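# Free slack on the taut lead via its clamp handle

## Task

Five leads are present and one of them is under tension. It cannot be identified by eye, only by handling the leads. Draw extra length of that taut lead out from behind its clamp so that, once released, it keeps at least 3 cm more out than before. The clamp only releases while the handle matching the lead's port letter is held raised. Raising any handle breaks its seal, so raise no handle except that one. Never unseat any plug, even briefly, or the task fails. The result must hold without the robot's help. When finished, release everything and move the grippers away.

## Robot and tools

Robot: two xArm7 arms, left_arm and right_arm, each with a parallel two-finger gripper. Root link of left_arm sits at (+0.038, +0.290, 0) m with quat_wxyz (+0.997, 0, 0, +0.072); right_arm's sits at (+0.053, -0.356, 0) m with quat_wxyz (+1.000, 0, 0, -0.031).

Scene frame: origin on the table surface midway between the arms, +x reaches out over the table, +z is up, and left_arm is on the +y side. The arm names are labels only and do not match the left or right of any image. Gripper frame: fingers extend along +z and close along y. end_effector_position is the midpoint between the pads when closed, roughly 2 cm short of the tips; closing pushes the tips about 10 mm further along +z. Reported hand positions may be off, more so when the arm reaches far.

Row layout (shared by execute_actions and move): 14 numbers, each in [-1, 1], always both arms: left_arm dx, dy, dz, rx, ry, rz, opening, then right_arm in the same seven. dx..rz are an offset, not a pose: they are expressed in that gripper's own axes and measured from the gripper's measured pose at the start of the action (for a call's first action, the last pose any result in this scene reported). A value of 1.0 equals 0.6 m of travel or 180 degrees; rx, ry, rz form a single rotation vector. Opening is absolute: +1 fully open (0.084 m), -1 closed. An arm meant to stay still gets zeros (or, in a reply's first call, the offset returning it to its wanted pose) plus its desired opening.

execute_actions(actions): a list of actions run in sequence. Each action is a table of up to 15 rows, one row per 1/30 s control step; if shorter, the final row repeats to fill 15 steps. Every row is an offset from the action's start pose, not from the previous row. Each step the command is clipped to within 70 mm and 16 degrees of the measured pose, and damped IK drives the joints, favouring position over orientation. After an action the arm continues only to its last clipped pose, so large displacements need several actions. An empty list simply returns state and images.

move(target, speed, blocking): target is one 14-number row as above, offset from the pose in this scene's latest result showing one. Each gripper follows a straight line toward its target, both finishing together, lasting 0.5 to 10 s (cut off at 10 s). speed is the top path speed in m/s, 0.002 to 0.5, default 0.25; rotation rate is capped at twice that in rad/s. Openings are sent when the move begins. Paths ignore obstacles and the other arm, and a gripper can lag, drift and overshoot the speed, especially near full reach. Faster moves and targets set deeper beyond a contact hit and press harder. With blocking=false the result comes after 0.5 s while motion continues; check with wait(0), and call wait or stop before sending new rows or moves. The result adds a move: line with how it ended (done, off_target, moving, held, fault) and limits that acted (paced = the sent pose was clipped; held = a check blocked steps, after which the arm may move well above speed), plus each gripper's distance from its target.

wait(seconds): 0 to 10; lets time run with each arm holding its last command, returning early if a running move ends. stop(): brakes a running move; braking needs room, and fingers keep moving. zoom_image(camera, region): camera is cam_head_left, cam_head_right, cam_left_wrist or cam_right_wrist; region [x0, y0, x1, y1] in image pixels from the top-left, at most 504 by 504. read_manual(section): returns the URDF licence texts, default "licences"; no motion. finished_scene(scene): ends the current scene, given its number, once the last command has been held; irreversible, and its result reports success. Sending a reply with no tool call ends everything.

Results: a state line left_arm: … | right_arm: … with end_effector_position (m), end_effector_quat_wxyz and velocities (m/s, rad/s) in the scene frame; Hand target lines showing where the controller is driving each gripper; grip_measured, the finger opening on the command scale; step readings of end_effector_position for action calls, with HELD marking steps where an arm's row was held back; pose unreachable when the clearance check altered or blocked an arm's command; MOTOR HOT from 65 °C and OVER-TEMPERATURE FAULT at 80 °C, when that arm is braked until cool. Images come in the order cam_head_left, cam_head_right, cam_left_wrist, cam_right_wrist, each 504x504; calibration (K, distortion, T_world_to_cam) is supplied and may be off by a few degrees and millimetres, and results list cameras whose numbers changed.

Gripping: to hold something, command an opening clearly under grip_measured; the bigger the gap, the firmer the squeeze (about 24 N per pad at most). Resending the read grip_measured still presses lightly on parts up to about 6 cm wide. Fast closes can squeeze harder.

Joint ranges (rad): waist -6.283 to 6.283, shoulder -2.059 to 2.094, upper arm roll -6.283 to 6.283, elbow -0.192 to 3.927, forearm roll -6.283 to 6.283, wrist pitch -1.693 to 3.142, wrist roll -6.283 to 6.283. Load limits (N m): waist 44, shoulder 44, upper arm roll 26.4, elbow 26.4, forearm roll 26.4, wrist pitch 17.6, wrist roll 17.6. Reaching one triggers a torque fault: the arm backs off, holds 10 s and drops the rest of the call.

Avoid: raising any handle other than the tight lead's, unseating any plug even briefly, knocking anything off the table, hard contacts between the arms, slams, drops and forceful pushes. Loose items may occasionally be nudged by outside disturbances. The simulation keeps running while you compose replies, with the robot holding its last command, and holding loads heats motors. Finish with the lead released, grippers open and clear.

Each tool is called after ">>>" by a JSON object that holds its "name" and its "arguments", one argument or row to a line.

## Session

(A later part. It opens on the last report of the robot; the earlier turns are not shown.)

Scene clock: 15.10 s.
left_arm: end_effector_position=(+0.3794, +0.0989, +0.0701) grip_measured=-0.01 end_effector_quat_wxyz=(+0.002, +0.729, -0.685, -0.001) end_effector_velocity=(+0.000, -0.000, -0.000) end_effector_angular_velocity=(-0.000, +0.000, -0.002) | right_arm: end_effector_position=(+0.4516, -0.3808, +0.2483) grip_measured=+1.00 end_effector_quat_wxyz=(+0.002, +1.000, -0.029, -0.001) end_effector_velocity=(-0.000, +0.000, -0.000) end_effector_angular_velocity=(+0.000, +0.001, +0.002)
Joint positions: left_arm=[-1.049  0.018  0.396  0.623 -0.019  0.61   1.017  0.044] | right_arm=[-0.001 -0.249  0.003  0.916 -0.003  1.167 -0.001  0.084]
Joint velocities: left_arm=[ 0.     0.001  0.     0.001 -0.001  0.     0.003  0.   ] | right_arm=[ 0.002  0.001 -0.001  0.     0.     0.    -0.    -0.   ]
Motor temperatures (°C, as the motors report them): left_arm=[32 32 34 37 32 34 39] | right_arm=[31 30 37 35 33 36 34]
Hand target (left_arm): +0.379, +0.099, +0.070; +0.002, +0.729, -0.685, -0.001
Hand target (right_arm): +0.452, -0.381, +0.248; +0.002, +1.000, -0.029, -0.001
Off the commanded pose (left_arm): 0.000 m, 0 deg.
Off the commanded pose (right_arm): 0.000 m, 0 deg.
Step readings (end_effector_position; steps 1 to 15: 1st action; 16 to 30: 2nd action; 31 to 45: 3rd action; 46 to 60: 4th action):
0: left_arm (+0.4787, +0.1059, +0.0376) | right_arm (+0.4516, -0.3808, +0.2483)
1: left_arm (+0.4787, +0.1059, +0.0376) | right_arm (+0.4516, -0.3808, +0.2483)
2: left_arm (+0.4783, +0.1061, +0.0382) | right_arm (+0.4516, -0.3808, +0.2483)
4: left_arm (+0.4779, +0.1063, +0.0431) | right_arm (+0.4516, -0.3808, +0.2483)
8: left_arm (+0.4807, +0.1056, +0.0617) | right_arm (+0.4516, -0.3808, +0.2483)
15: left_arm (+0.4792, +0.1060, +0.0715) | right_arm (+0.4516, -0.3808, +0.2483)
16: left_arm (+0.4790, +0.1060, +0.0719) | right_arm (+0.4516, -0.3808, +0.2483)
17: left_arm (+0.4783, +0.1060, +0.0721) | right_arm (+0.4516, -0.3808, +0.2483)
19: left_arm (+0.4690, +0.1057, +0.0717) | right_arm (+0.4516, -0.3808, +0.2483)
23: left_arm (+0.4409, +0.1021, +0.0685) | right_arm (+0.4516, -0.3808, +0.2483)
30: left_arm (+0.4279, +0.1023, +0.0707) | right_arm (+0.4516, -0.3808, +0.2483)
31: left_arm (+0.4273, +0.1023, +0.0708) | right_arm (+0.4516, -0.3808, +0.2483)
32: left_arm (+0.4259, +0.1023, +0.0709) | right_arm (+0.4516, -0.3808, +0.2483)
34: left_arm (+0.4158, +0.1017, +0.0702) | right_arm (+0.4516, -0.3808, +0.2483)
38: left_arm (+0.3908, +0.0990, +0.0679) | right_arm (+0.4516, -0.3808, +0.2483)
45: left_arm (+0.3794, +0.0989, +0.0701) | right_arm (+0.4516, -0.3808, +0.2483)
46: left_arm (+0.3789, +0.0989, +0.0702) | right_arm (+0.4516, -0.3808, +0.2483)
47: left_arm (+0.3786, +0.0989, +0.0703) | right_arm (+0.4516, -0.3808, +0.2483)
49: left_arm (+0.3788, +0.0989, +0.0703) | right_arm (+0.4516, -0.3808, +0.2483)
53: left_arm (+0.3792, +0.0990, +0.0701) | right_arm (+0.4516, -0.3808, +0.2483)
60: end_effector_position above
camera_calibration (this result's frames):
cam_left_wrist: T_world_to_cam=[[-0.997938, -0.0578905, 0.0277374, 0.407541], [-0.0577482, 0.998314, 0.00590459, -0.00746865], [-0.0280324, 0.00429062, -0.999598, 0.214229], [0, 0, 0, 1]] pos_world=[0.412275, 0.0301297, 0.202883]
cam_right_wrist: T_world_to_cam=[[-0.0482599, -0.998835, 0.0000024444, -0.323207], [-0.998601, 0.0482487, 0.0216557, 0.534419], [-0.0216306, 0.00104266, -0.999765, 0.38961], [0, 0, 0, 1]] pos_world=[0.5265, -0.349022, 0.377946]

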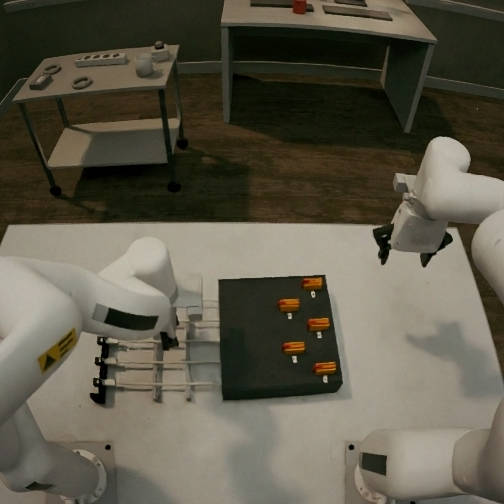

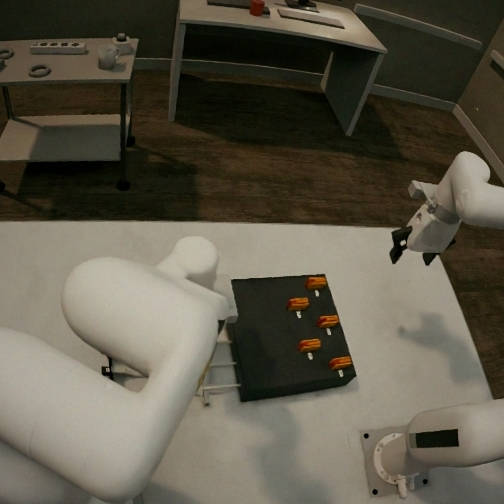

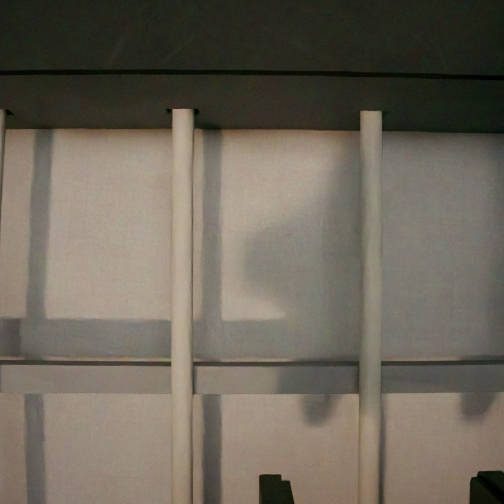

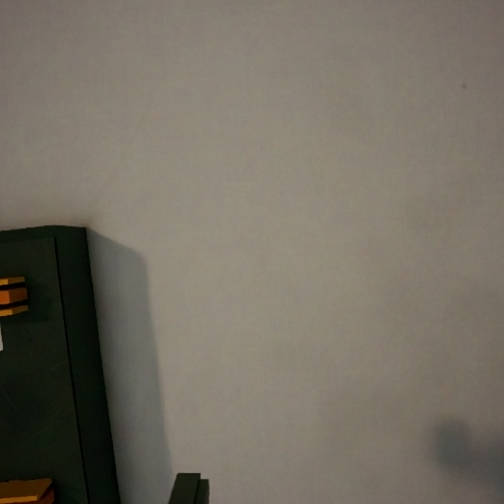

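>>> {"name": "move", "arguments": {
  "target": [-0.008,0.005,0.054,0,0,0,0,0,0,0,0,0,0,1],
  "speed": 0.08
}}

>>> {"name": "move", "arguments": {
  "target": [0,-0.04,0,0,0,0,0,0,0,0,0,0,0,1],
  "speed": 0.04
}}

>>> {"name": "move", "arguments": {
  "target": [0,0.08,0,0,0,0,0,0,0,0,0,0,0,1],
  "speed": 0.04
}}

>>> {"name": "move", "arguments": {
  "target": [0,-0.04,0,0,0,0,0,0,0,0,0,0,0,1],
  "speed": 0.06
}}

>>> {"name": "move", "arguments": {
  "target": [-0.05,0.03,-0.3,0,0,0,0,0,0,0,0,0,0,1]
}}

Scene clock: 16.60 s.
left_arm: end_effector_position=(+0.3760, +0.1034, +0.0382) grip_measured=-0.01 end_effector_quat_wxyz=(+0.002, +0.729, -0.685, -0.001) end_effector_velocity=(+0.000, -0.000, -0.002) end_effector_angular_velocity=(-0.002, +0.000, -0.001) | right_arm: end_effector_position=(+0.4516, -0.3808, +0.2483) grip_measured=+1.00 end_effector_quat_wxyz=(+0.002, +1.000, -0.029, -0.001) end_effector_velocity=(+0.000, +0.000, -0.000) end_effector_angular_velocity=(-0.000, +0.000, -0.000)
Joint positions: left_arm=[-1.045  0.101  0.389  0.591 -0.087  0.503  1.072  0.044] | right_arm=[-0.001 -0.249  0.003  0.916 -0.003  1.167 -0.001  0.084]
Joint velocities: left_arm=[ 0.001  0.008 -0.003 -0.001 -0.012 -0.009  0.01   0.   ] | right_arm=[-0.     0.001  0.001 -0.    -0.    -0.     0.001 -0.   ]
Motor temperatures (°C, as the motors report them): left_arm=[32 32 34 37 32 34 39] | right_arm=[31 30 37 35 33 36 34]
Hand target (left_arm): +0.376, +0.103, +0.038; +0.002, +0.729, -0.685, -0.001
Hand target (right_arm): +0.452, -0.381, +0.248; +0.002, +1.000, -0.029, -0.001
Off the commanded pose (left_arm): 0.000 m, 0 deg.
Off the commanded pose (right_arm): 0.000 m, 0 deg.
move: done
camera_calibration (this result's frames):
cam_left_wrist: T_world_to_cam=[[-0.997949, -0.0578804, 0.0273539, 0.405286], [-0.0577365, 0.998314, 0.00602475, -0.0119831], [-0.0276565, 0.00443307, -0.999608, 0.182053], [0, 0, 0, 1]] pos_world=[0.408798, 0.034614, 0.170968]
cam_right_wrist: T_world_to_cam=[[-0.04826, -0.998835, 0.0000024296, -0.323207], [-0.998601, 0.0482488, 0.0216557, 0.534419], [-0.0216306, 0.00104268, -0.999765, 0.38961], [0, 0, 0, 1]] pos_world=[0.5265, -0.349022, 0.377946]

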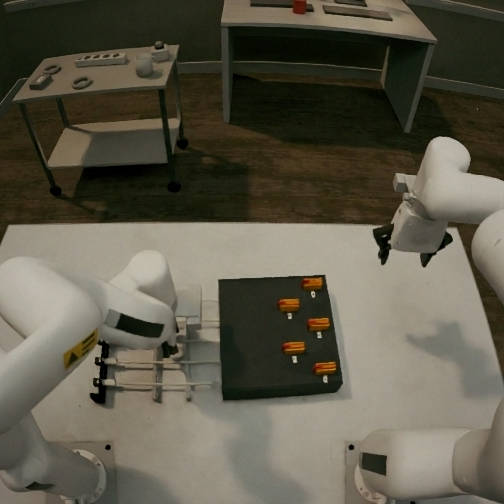

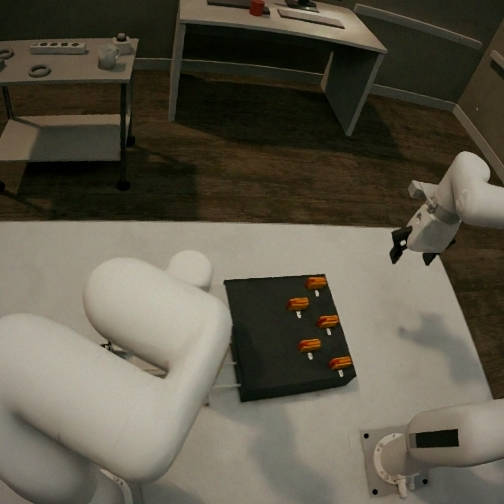

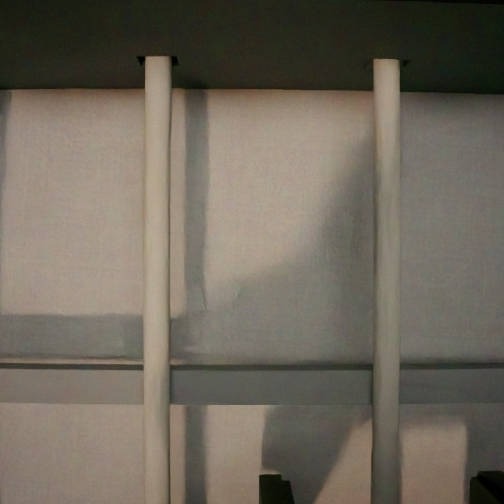

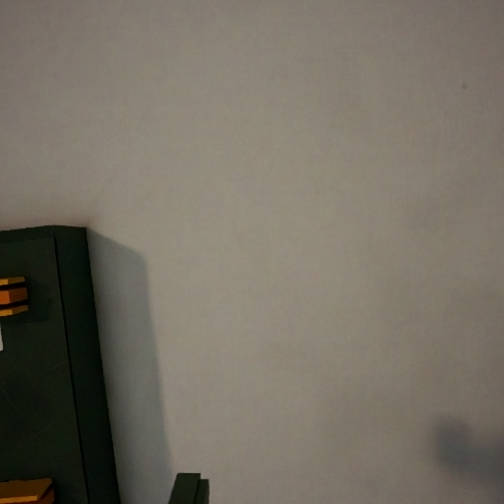

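Scene clock: 17.63 s.
left_arm: end_effector_position=(+0.3996, +0.1050, +0.0380) grip_measured=-0.01 end_effector_quat_wxyz=(+0.002, +0.729, -0.685, -0.001) end_effector_velocity=(+0.003, -0.000, +0.000) end_effector_angular_velocity=(-0.001, -0.000, +0.000) | right_arm: end_effector_position=(+0.4516, -0.3808, +0.2483) grip_measured=+1.00 end_effector_quat_wxyz=(+0.002, +1.000, -0.029, -0.001) end_effector_velocity=(-0.000, -0.001, -0.000) end_effector_angular_velocity=(+0.001, +0.000, -0.003)
Joint positions: left_arm=[-1.019  0.159  0.392  0.665 -0.128  0.525  1.133  0.044] | right_arm=[-0.001 -0.249  0.003  0.916 -0.003  1.167 -0.001  0.084]
Joint velocities: left_arm=[ 0.003  0.007 -0.     0.009 -0.006  0.002  0.007 -0.   ] | right_arm=[-0.001  0.001 -0.002  0.     0.001 -0.    -0.     0.   ]
Motor temperatures (°C, as the motors report them): left_arm=[32 32 34 37 32 34 39] | right_arm=[31 30 37 36 33 36 34]
Hand target (left_arm): +0.400, +0.105, +0.038; +0.002, +0.729, -0.685, -0.001
Hand target (right_arm): +0.452, -0.381, +0.248; +0.002, +1.000, -0.029, -0.001
Off the commanded pose (left_arm): 0.000 m, 0 deg.
Off the commanded pose (right_arm): 0.000 m, 0 deg.
move: done
camera_calibration (this result's frames):
cam_left_wrist: T_world_to_cam=[[-0.997943, -0.0579252, 0.0274739, 0.428903], [-0.0577707, 0.998309, 0.00638412, -0.0122223], [-0.0277972, 0.0047838, -0.999602, 0.182551], [0, 0, 0, 1]] pos_world=[0.432389, 0.0361726, 0.170773]
cam_right_wrist: T_world_to_cam=[[-0.04826, -0.998835, 0.0000024935, -0.323207], [-0.998601, 0.0482488, 0.0216555, 0.534419], [-0.0216304, 0.00104261, -0.999765, 0.38961], [0, 0, 0, 1]] pos_world=[0.5265, -0.349022, 0.377946]

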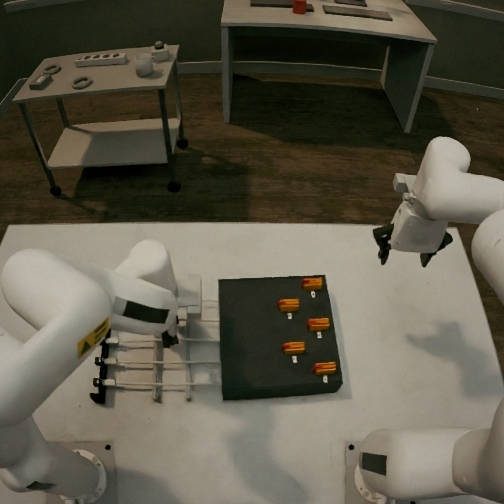

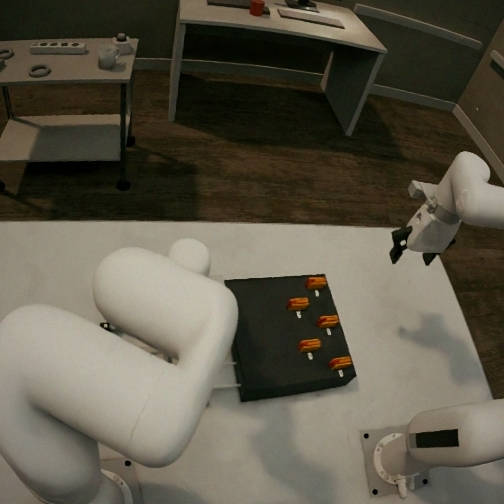

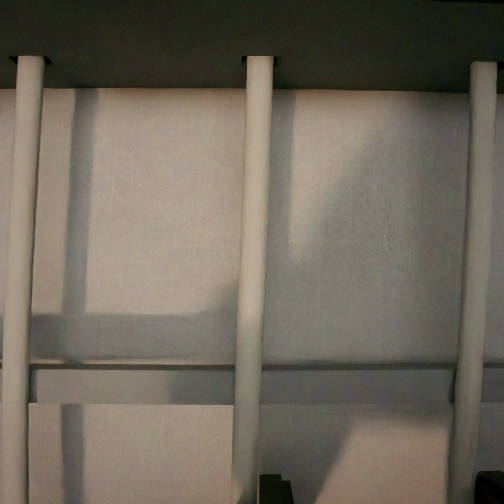

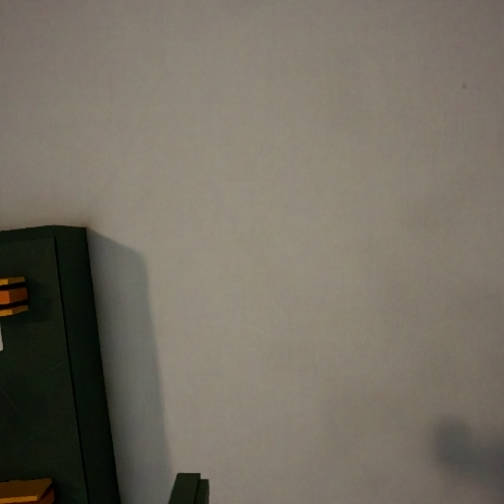

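Scene clock: 19.27 s.
left_arm: end_effector_position=(+0.3520, +0.1019, +0.0383) grip_measured=-0.01 end_effector_quat_wxyz=(+0.002, +0.729, -0.685, -0.001) end_effector_velocity=(-0.003, +0.000, -0.000) end_effector_angular_velocity=(+0.002, +0.001, +0.000) | right_arm: end_effector_position=(+0.4516, -0.3808, +0.2483) grip_measured=+1.00 end_effector_quat_wxyz=(+0.002, +1.000, -0.029, -0.001) end_effector_velocity=(-0.000, +0.001, +0.000) end_effector_angular_velocity=(-0.000, -0.000, +0.000)
Joint positions: left_arm=[-1.069  0.042  0.382  0.52  -0.042  0.485  1.004  0.044] | right_arm=[-0.001 -0.249  0.003  0.916 -0.003  1.167 -0.001  0.084]
Joint velocities: left_arm=[-0.002 -0.006 -0.    -0.008  0.008 -0.    -0.01  -0.   ] | right_arm=[ 0.001 -0.001  0.001 -0.    -0.     0.     0.002 -0.   ]
Motor temperatures (°C, as the motors report them): left_arm=[32 32 34 37 32 34 39] | right_arm=[31 30 37 36 33 36 34]
Hand target (left_arm): +0.352, +0.102, +0.038; +0.002, +0.729, -0.685, -0.001
Hand target (right_arm): +0.452, -0.381, +0.248; +0.002, +1.000, -0.029, -0.001
Off the commanded pose (left_arm): 0.000 m, 0 deg.
Off the commanded pose (right_arm): 0.000 m, 0 deg.
move: done
camera_calibration (this result's frames):
cam_left_wrist: T_world_to_cam=[[-0.997941, -0.0579201, 0.0275377, 0.381255], [-0.0577789, 0.998312, 0.00589641, -0.0118666], [-0.0278327, 0.00429317, -0.999603, 0.181548], [0, 0, 0, 1]] pos_world=[0.384837, 0.0331495, 0.171047]
cam_right_wrist: T_world_to_cam=[[-0.04826, -0.998835, 0.0000024221, -0.323207], [-0.998601, 0.0482487, 0.0216557, 0.534419], [-0.0216306, 0.00104269, -0.999765, 0.38961], [0, 0, 0, 1]] pos_world=[0.5265, -0.349022, 0.377946]

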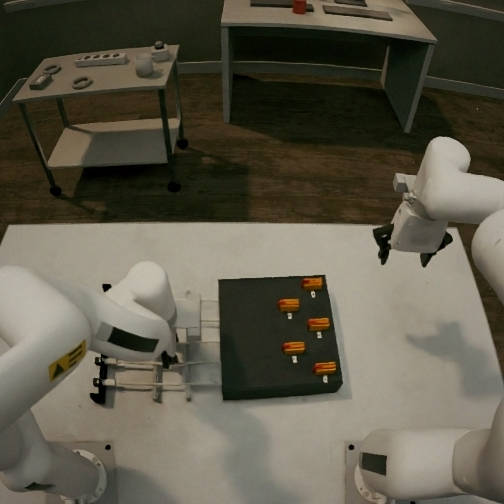

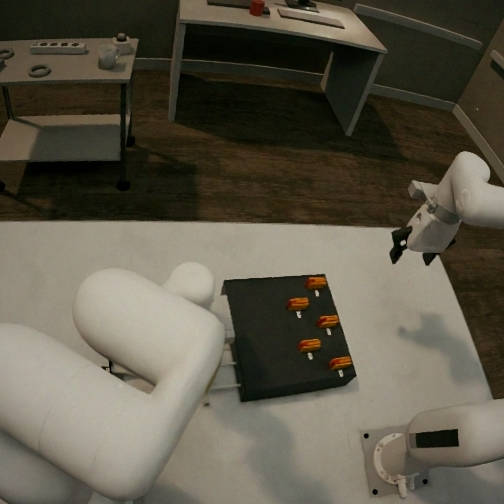

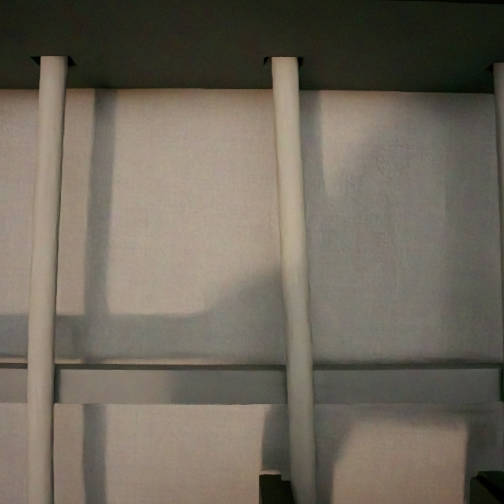

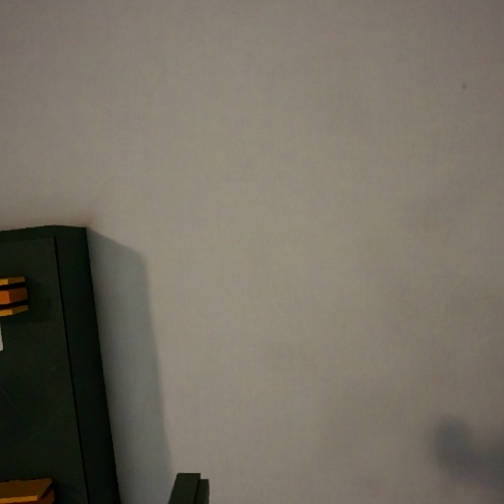

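Scene clock: 20.17 s.
left_arm: end_effector_position=(+0.3756, +0.1035, +0.0382) grip_measured=-0.01 end_effector_quat_wxyz=(+0.002, +0.729, -0.685, -0.001) end_effector_velocity=(+0.003, +0.000, -0.000) end_effector_angular_velocity=(-0.000, +0.001, -0.001) | right_arm: end_effector_position=(+0.4516, -0.3808, +0.2483) grip_measured=+1.00 end_effector_quat_wxyz=(+0.002, +1.000, -0.029, -0.001) end_effector_velocity=(-0.000, +0.000, -0.000) end_effector_angular_velocity=(-0.000, +0.001, -0.000)
Joint positions: left_arm=[-1.047  0.1    0.391  0.59  -0.086  0.503  1.071  0.044] | right_arm=[-0.001 -0.249  0.003  0.916 -0.003  1.167 -0.001  0.084]
Joint velocities: left_arm=[ 0.004  0.009  0.     0.01  -0.009  0.004  0.012 -0.   ] | right_arm=[-0.001  0.001  0.002 -0.     0.     0.     0.001  0.   ]
Motor temperatures (°C, as the motors report them): left_arm=[32 32 34 37 32 34 39] | right_arm=[31 30 37 36 33 36 34]
Hand target (left_arm): +0.376, +0.104, +0.038; +0.002, +0.729, -0.685, -0.001
Hand target (right_arm): +0.452, -0.381, +0.248; +0.002, +1.000, -0.029, -0.001
Off the commanded pose (left_arm): 0.000 m, 0 deg.
Off the commanded pose (right_arm): 0.000 m, 0 deg.
move: done
camera_calibration (this result's frames):
cam_left_wrist: T_world_to_cam=[[-0.997947, -0.0579064, 0.0273475, 0.404878], [-0.0577585, 0.998312, 0.00617006, -0.0120633], [-0.0276586, 0.00457784, -0.999607, 0.182004], [0, 0, 0, 1]] pos_world=[0.408384, 0.0346548, 0.170935]
cam_right_wrist: T_world_to_cam=[[-0.0482603, -0.998835, 0.0000023208, -0.323207], [-0.998601, 0.048249, 0.0216558, 0.534419], [-0.0216307, 0.0010428, -0.999765, 0.38961], [0, 0, 0, 1]] pos_world=[0.5265, -0.349022, 0.377946]

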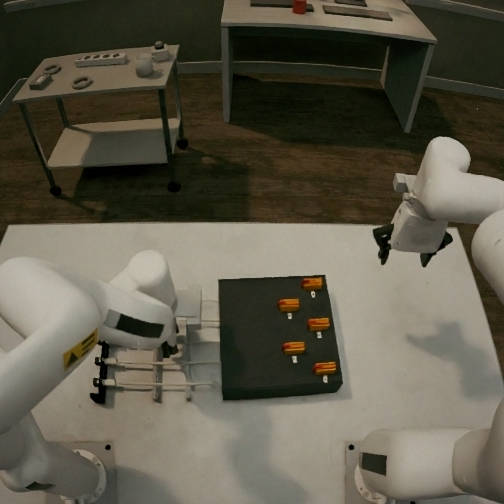

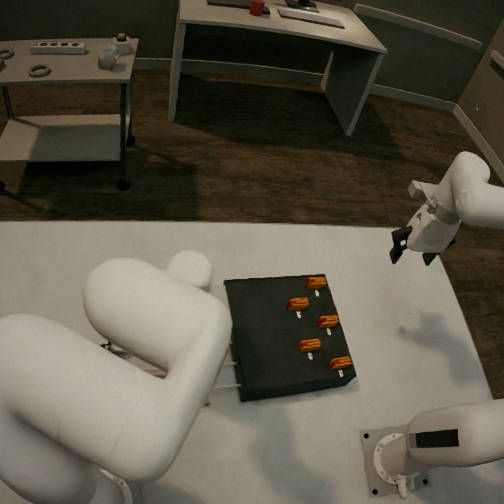

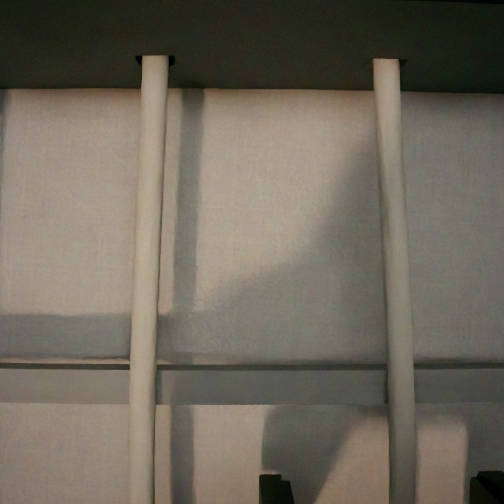

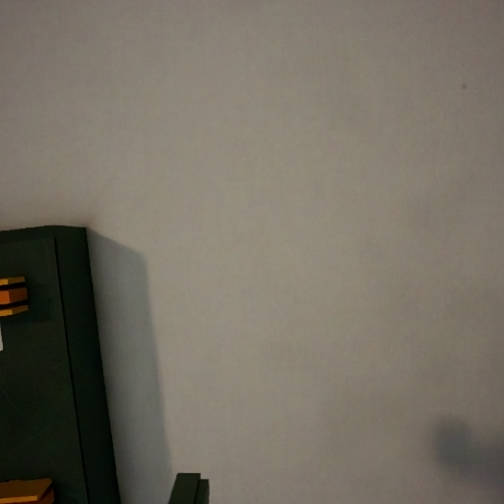

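Scene clock: 21.73 s.
left_arm: end_effector_position=(+0.3569, +0.1326, +0.2174) grip_measured=-0.01 end_effector_quat_wxyz=(+0.003, +0.729, -0.685, -0.002) end_effector_velocity=(-0.000, +0.000, +0.002) end_effector_angular_velocity=(-0.002, +0.000, +0.001) | right_arm: end_effector_position=(+0.4516, -0.3808, +0.2483) grip_measured=+1.00 end_effector_quat_wxyz=(+0.002, +1.000, -0.029, -0.001) end_effector_velocity=(+0.000, +0.000, +0.000) end_effector_angular_velocity=(+0.000, -0.001, +0.001)
Joint positions: left_arm=[-1.011 -0.405  0.372  0.717  0.156  1.106  0.916  0.044] | right_arm=[-0.001 -0.249  0.003  0.916 -0.003  1.167 -0.001  0.084]
Joint velocities: left_arm=[ 0.    -0.005 -0.001  0.004 -0.001  0.007 -0.001 -0.   ] | right_arm=[ 0.002 -0.001 -0.    -0.     0.    -0.     0.    -0.   ]
Motor temperatures (°C, as the motors report them): left_arm=[32 32 34 37 32 34 39] | right_arm=[31 30 37 36 33 36 34]
Hand target (left_arm): +0.357, +0.133, +0.218; +0.003, +0.729, -0.685, -0.001
Hand target (right_arm): +0.452, -0.381, +0.248; +0.002, +1.000, -0.029, -0.001
Off the commanded pose (left_arm): 0.001 m, 0 deg.
Off the commanded pose (right_arm): 0.000 m, 0 deg.
move: done
camera_calibration (this result's frames):
cam_left_wrist: T_world_to_cam=[[-0.9979, -0.0583182, 0.0281953, 0.382867], [-0.05817, 0.998288, 0.00605043, -0.0431322], [-0.0284999, 0.0043976, -0.999584, 0.360802], [0, 0, 0, 1]] pos_world=[0.389836, 0.0637998, 0.350118]
cam_right_wrist: T_world_to_cam=[[-0.0482605, -0.998835, 0.0000022459, -0.323207], [-0.998601, 0.0482492, 0.0216558, 0.534419], [-0.0216307, 0.00104287, -0.999765, 0.38961], [0, 0, 0, 1]] pos_world=[0.5265, -0.349022, 0.377946]

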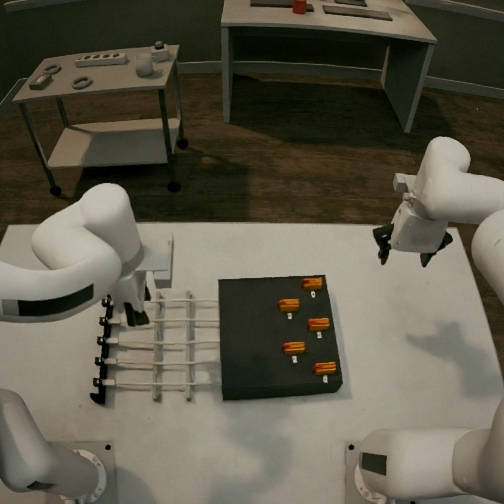

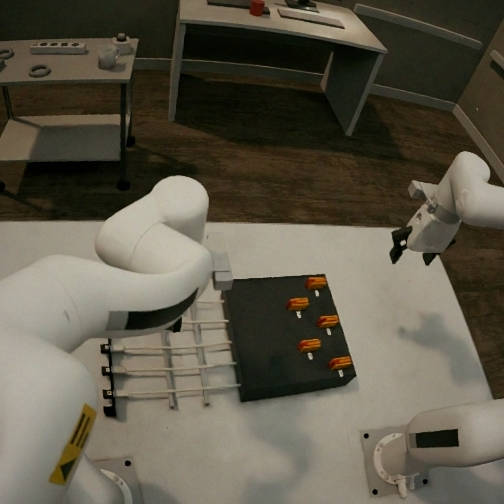

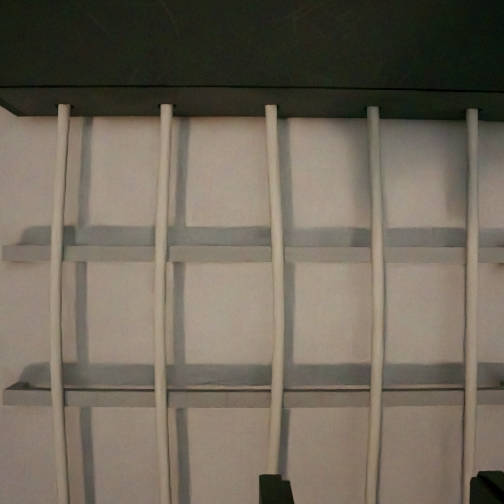

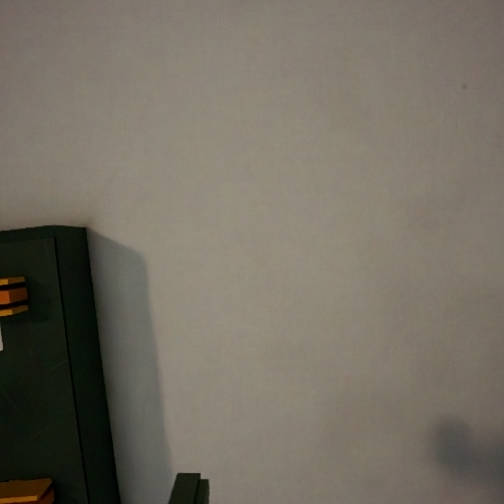

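>>> {"name": "move", "arguments": {
  "target": [0.05,0.143,0.24,0,0,0,-0.2,-0.31,-0.18,0,0,0,0,0]
}}

>>> {"name": "move", "arguments": {
  "target": [0,0,0.058,0,0,0,-0.2,0,0,0,0,0,0,0],
  "speed": 0.08
}}

>>> {"name": "move", "arguments": {
  "target": [0,0.032,0,0,0,0,-0.2,0,0,0,0,0,0,0],
  "speed": 0.04
}}

>>> {"name": "move", "arguments": {
  "target": [0,-0.032,0,0,0,0,-0.2,0,0,0,0,0,0,0],
  "speed": 0.06
}}

Scene clock: 24.23 s.
left_arm: end_effector_position=(+0.2721, +0.0969, +0.0744) grip_measured=-0.22 end_effector_quat_wxyz=(+0.003, +0.729, -0.685, -0.001) end_effector_velocity=(-0.000, -0.001, -0.002) end_effector_angular_velocity=(+0.001, -0.001, -0.002) | right_arm: end_effector_position=(+0.2730, -0.2621, +0.2488) grip_measured=-0.01 end_effector_quat_wxyz=(+0.002, +1.000, -0.030, -0.001) end_effector_velocity=(-0.002, +0.002, +0.001) end_effector_angular_velocity=(-0.001, -0.003, +0.001)
Joint positions: left_arm=[-1.095 -0.292  0.29   0.328  0.134  0.615  0.727  0.035] | right_arm=[ 0.193 -0.877  0.204  0.501  0.156  1.372  0.291  0.044]
Joint velocities: left_arm=[-0.002  0.008 -0.001 -0.    -0.001 -0.009 -0.001 -0.   ] | right_arm=[ 0.004 -0.008  0.004 -0.     0.002  0.004  0.004  0.   ]
Motor temperatures (°C, as the motors report them): left_arm=[32 32 34 37 32 34 39] | right_arm=[31 30 37 36 33 36 34]
Hand target (left_arm): +0.272, +0.097, +0.074; +0.003, +0.728, -0.685, -0.001
Hand target (right_arm): +0.273, -0.262, +0.249; +0.002, +1.000, -0.030, -0.000
Off the commanded pose (left_arm): 0.001 m, 0 deg.
Off the commanded pose (right_arm): 0.001 m, 0 deg.
move: done
camera_calibration (this result's frames):
cam_left_wrist: T_world_to_cam=[[-0.997937, -0.057809, 0.0279316, 0.300209], [-0.0576759, 0.99832, 0.00554772, -0.0116744], [-0.0282054, 0.00392529, -0.999594, 0.215651], [0, 0, 0, 1]] pos_world=[0.304998, 0.0281631, 0.207243]
cam_right_wrist: T_world_to_cam=[[-0.0499738, -0.99875, 0.000793207, -0.212936], [-0.998528, 0.0499794, 0.0210588, 0.350917], [-0.0210721, 0.000260349, -0.999778, 0.385749], [0, 0, 0, 1]] pos_world=[0.347888, -0.230309, 0.378443]

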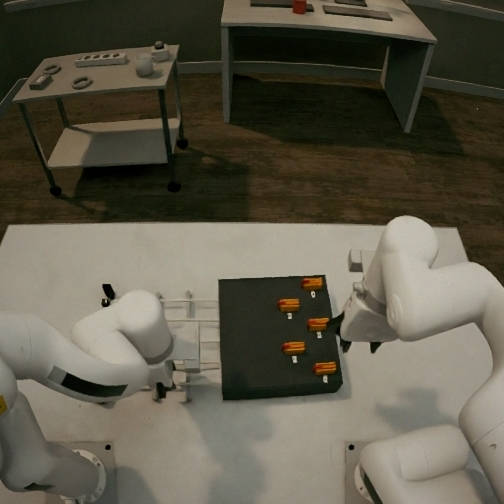

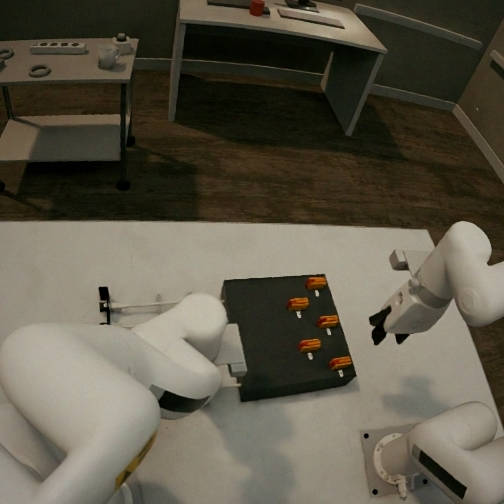

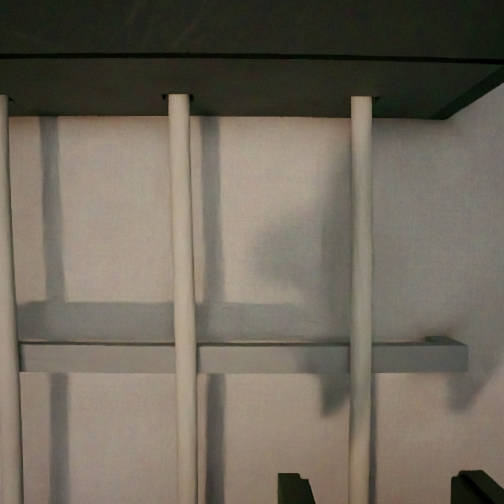

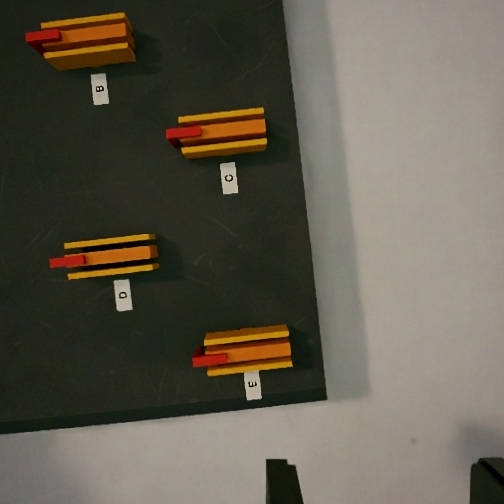

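Scene clock: 25.23 s.
left_arm: end_effector_position=(+0.2719, +0.0969, +0.0401) grip_measured=-0.22 end_effector_quat_wxyz=(+0.002, +0.729, -0.685, -0.001) end_effector_velocity=(+0.000, -0.001, -0.003) end_effector_angular_velocity=(-0.001, +0.001, +0.000) | right_arm: end_effector_position=(+0.2730, -0.2621, +0.2488) grip_measured=-0.01 end_effector_quat_wxyz=(+0.002, +1.000, -0.030, -0.001) end_effector_velocity=(+0.000, -0.000, +0.000) end_effector_angular_velocity=(+0.001, -0.002, -0.000)
Joint positions: left_arm=[-1.114 -0.161  0.307  0.305  0.098  0.463  0.755  0.035] | right_arm=[ 0.193 -0.877  0.204  0.501  0.156  1.372  0.291  0.044]
Joint velocities: left_arm=[-0.004  0.015  0.002  0.001 -0.01  -0.013  0.007  0.   ] | right_arm=[ 0.    -0.001 -0.001  0.    -0.    -0.001 -0.     0.   ]
Motor temperatures (°C, as the motors report them): left_arm=[32 32 34 37 32 34 39] | right_arm=[31 30 37 36 33 36 34]
Hand target (left_arm): +0.272, +0.097, +0.040; +0.003, +0.729, -0.685, -0.001
Hand target (right_arm): +0.273, -0.262, +0.249; +0.002, +1.000, -0.030, -0.001
Off the commanded pose (left_arm): 0.001 m, 0 deg.
Off the commanded pose (right_arm): 0.000 m, 0 deg.
move: done
camera_calibration (this result's frames):
cam_left_wrist: T_world_to_cam=[[-0.997948, -0.0578296, 0.0275002, 0.300986], [-0.057697, 0.998318, 0.00559207, -0.0115013], [-0.0277773, 0.00399392, -0.999606, 0.181243], [0, 0, 0, 1]] pos_world=[0.304739, 0.0281639, 0.172959]
cam_right_wrist: T_world_to_cam=[[-0.0499739, -0.99875, 0.000793417, -0.212936], [-0.998528, 0.0499795, 0.0210592, 0.350917], [-0.0210725, 0.00026016, -0.999778, 0.385749], [0, 0, 0, 1]] pos_world=[0.347888, -0.230309, 0.378443]

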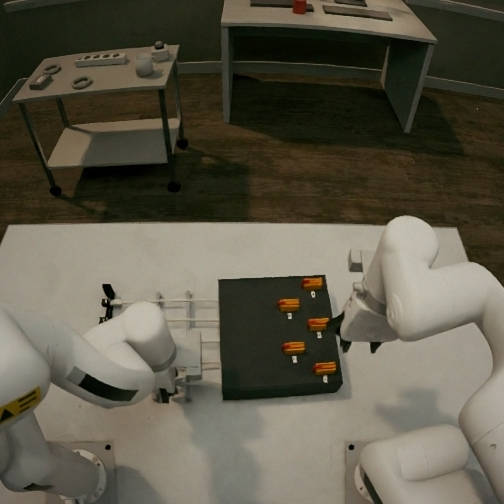

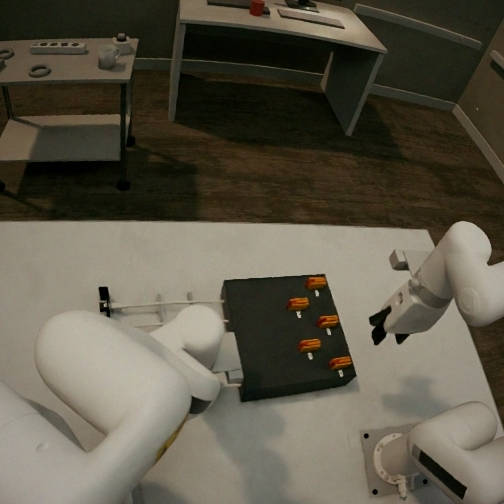

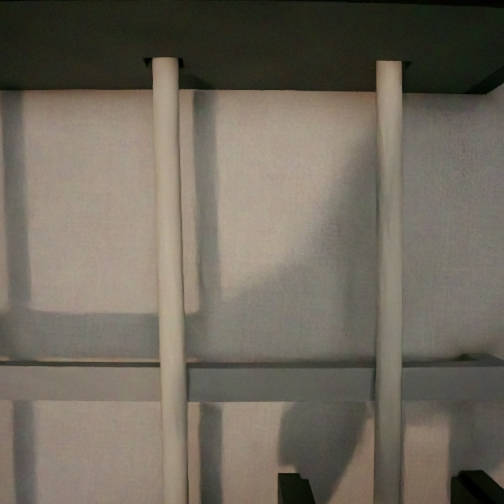

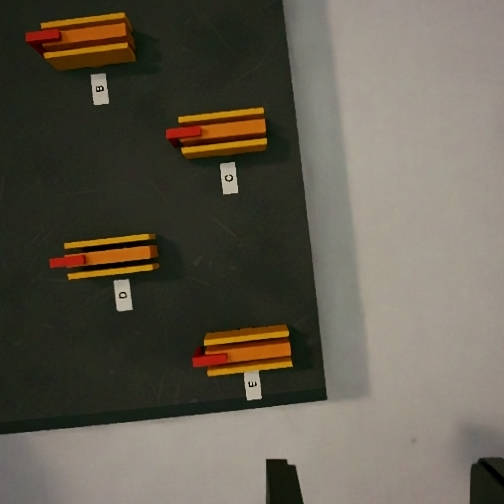

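Scene clock: 26.13 s.
left_arm: end_effector_position=(+0.2531, +0.0957, +0.0402) grip_measured=-0.21 end_effector_quat_wxyz=(+0.003, +0.729, -0.685, -0.001) end_effector_velocity=(-0.003, -0.000, +0.000) end_effector_angular_velocity=(+0.000, -0.000, +0.001) | right_arm: end_effector_position=(+0.2730, -0.2621, +0.2488) grip_measured=-0.01 end_effector_quat_wxyz=(+0.002, +1.000, -0.030, -0.001) end_effector_velocity=(-0.000, -0.000, +0.000) end_effector_angular_velocity=(-0.001, -0.001, -0.000)
Joint positions: left_arm=[-1.122 -0.207  0.277  0.26   0.114  0.464  0.7    0.035] | right_arm=[ 0.193 -0.877  0.204  0.501  0.156  1.372  0.291  0.044]
Joint velocities: left_arm=[-0.001 -0.007 -0.005 -0.006  0.003  0.002 -0.009  0.   ] | right_arm=[-0.001 -0.002  0.001  0.     0.     0.001  0.    -0.   ]
Motor temperatures (°C, as the motors report them): left_arm=[32 32 34 37 32 34 39] | right_arm=[31 30 37 36 33 36 34]
Hand target (left_arm): +0.253, +0.096, +0.040; +0.002, +0.729, -0.685, -0.001
Hand target (right_arm): +0.273, -0.262, +0.249; +0.002, +1.000, -0.030, -0.001
Off the commanded pose (left_arm): 0.000 m, 0 deg.
Off the commanded pose (right_arm): 0.000 m, 0 deg.
move: done
camera_calibration (this result's frames):
cam_left_wrist: T_world_to_cam=[[-0.997942, -0.0578647, 0.0276327, 0.282107], [-0.0577354, 0.998317, 0.00545368, -0.0113688], [-0.0279018, 0.00384706, -0.999603, 0.180831], [0, 0, 0, 1]] pos_world=[0.285916, 0.0269781, 0.173026]
cam_right_wrist: T_world_to_cam=[[-0.0499739, -0.99875, 0.000793409, -0.212936], [-0.998528, 0.0499795, 0.0210592, 0.350917], [-0.0210725, 0.000260167, -0.999778, 0.385749], [0, 0, 0, 1]] pos_world=[0.347888, -0.230309, 0.378443]

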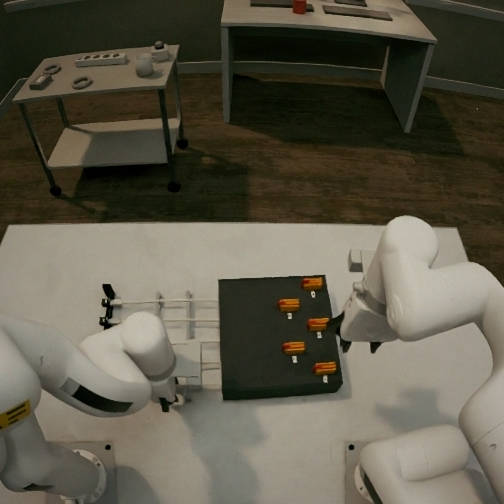

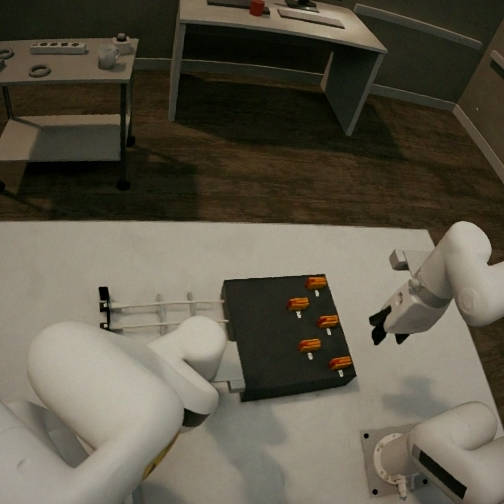

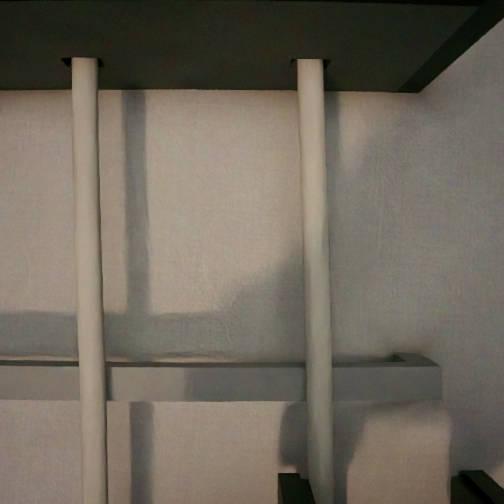

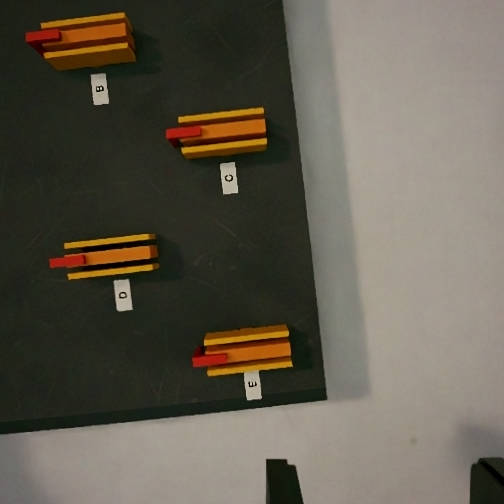

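Scene clock: 27.00 s.
left_arm: end_effector_position=(+0.2719, +0.0970, +0.0401) grip_measured=-0.22 end_effector_quat_wxyz=(+0.002, +0.729, -0.685, -0.001) end_effector_velocity=(+0.003, -0.000, -0.000) end_effector_angular_velocity=(-0.001, +0.001, -0.001) | right_arm: end_effector_position=(+0.2730, -0.2621, +0.2488) grip_measured=-0.01 end_effector_quat_wxyz=(+0.002, +1.000, -0.030, -0.001) end_effector_velocity=(-0.000, -0.000, +0.000) end_effector_angular_velocity=(-0.001, -0.000, -0.001)
Joint positions: left_arm=[-1.114 -0.161  0.307  0.305  0.099  0.463  0.754  0.035] | right_arm=[ 0.193 -0.877  0.204  0.501  0.156  1.372  0.291  0.044]
Joint velocities: left_arm=[-0.     0.009  0.006  0.008 -0.007 -0.001  0.013  0.   ] | right_arm=[-0.001 -0.001  0.001 -0.    -0.     0.001  0.     0.   ]
Motor temperatures (°C, as the motors report them): left_arm=[32 32 34 37 32 34 39] | right_arm=[31 30 37 36 33 36 34]
Hand target (left_arm): +0.272, +0.097, +0.040; +0.002, +0.729, -0.685, -0.001
Hand target (right_arm): +0.273, -0.262, +0.249; +0.002, +1.000, -0.030, -0.001
Off the commanded pose (left_arm): 0.000 m, 0 deg.
Off the commanded pose (right_arm): 0.000 m, 0 deg.
move: done
camera_calibration (this result's frames):
cam_left_wrist: T_world_to_cam=[[-0.997947, -0.0578769, 0.0274105, 0.300939], [-0.0577431, 0.998315, 0.0056481, -0.0115364], [-0.0276912, 0.00405374, -0.999608, 0.181205], [0, 0, 0, 1]] pos_world=[0.304673, 0.0281998, 0.17295]
cam_right_wrist: T_world_to_cam=[[-0.0499742, -0.99875, 0.000793284, -0.212936], [-0.998528, 0.0499798, 0.0210591, 0.350917], [-0.0210724, 0.000260295, -0.999778, 0.385749], [0, 0, 0, 1]] pos_world=[0.347888, -0.230309, 0.378443]

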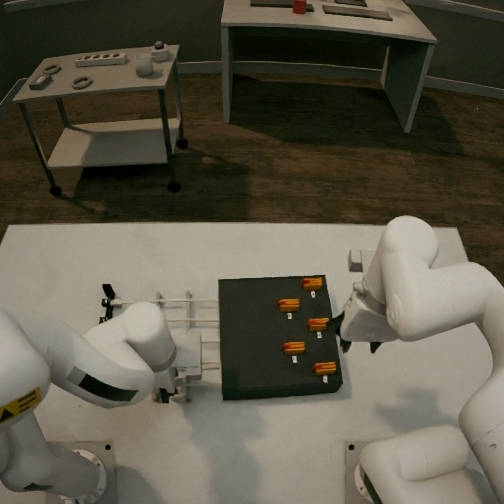

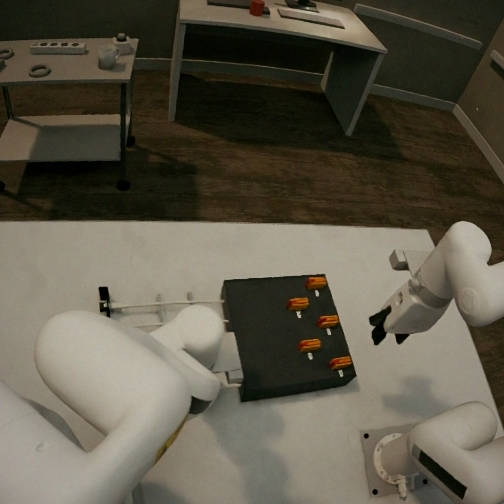

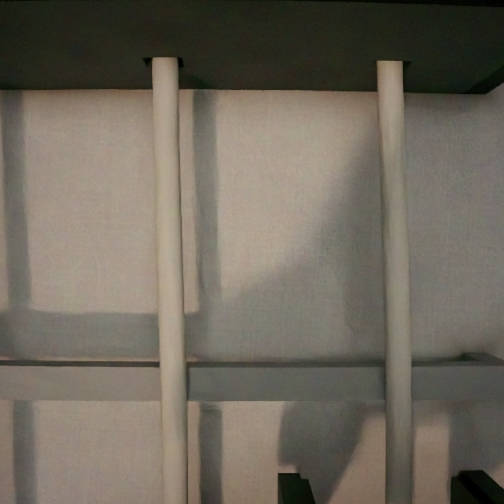

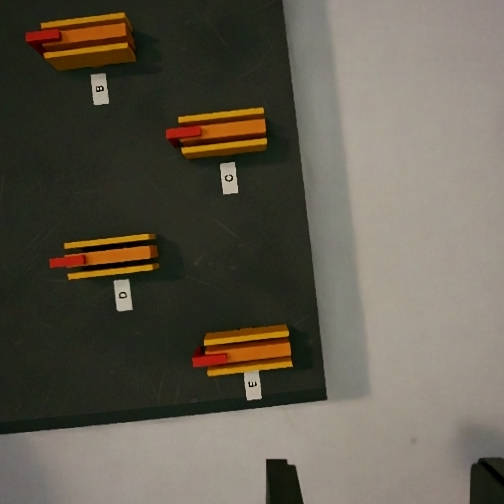

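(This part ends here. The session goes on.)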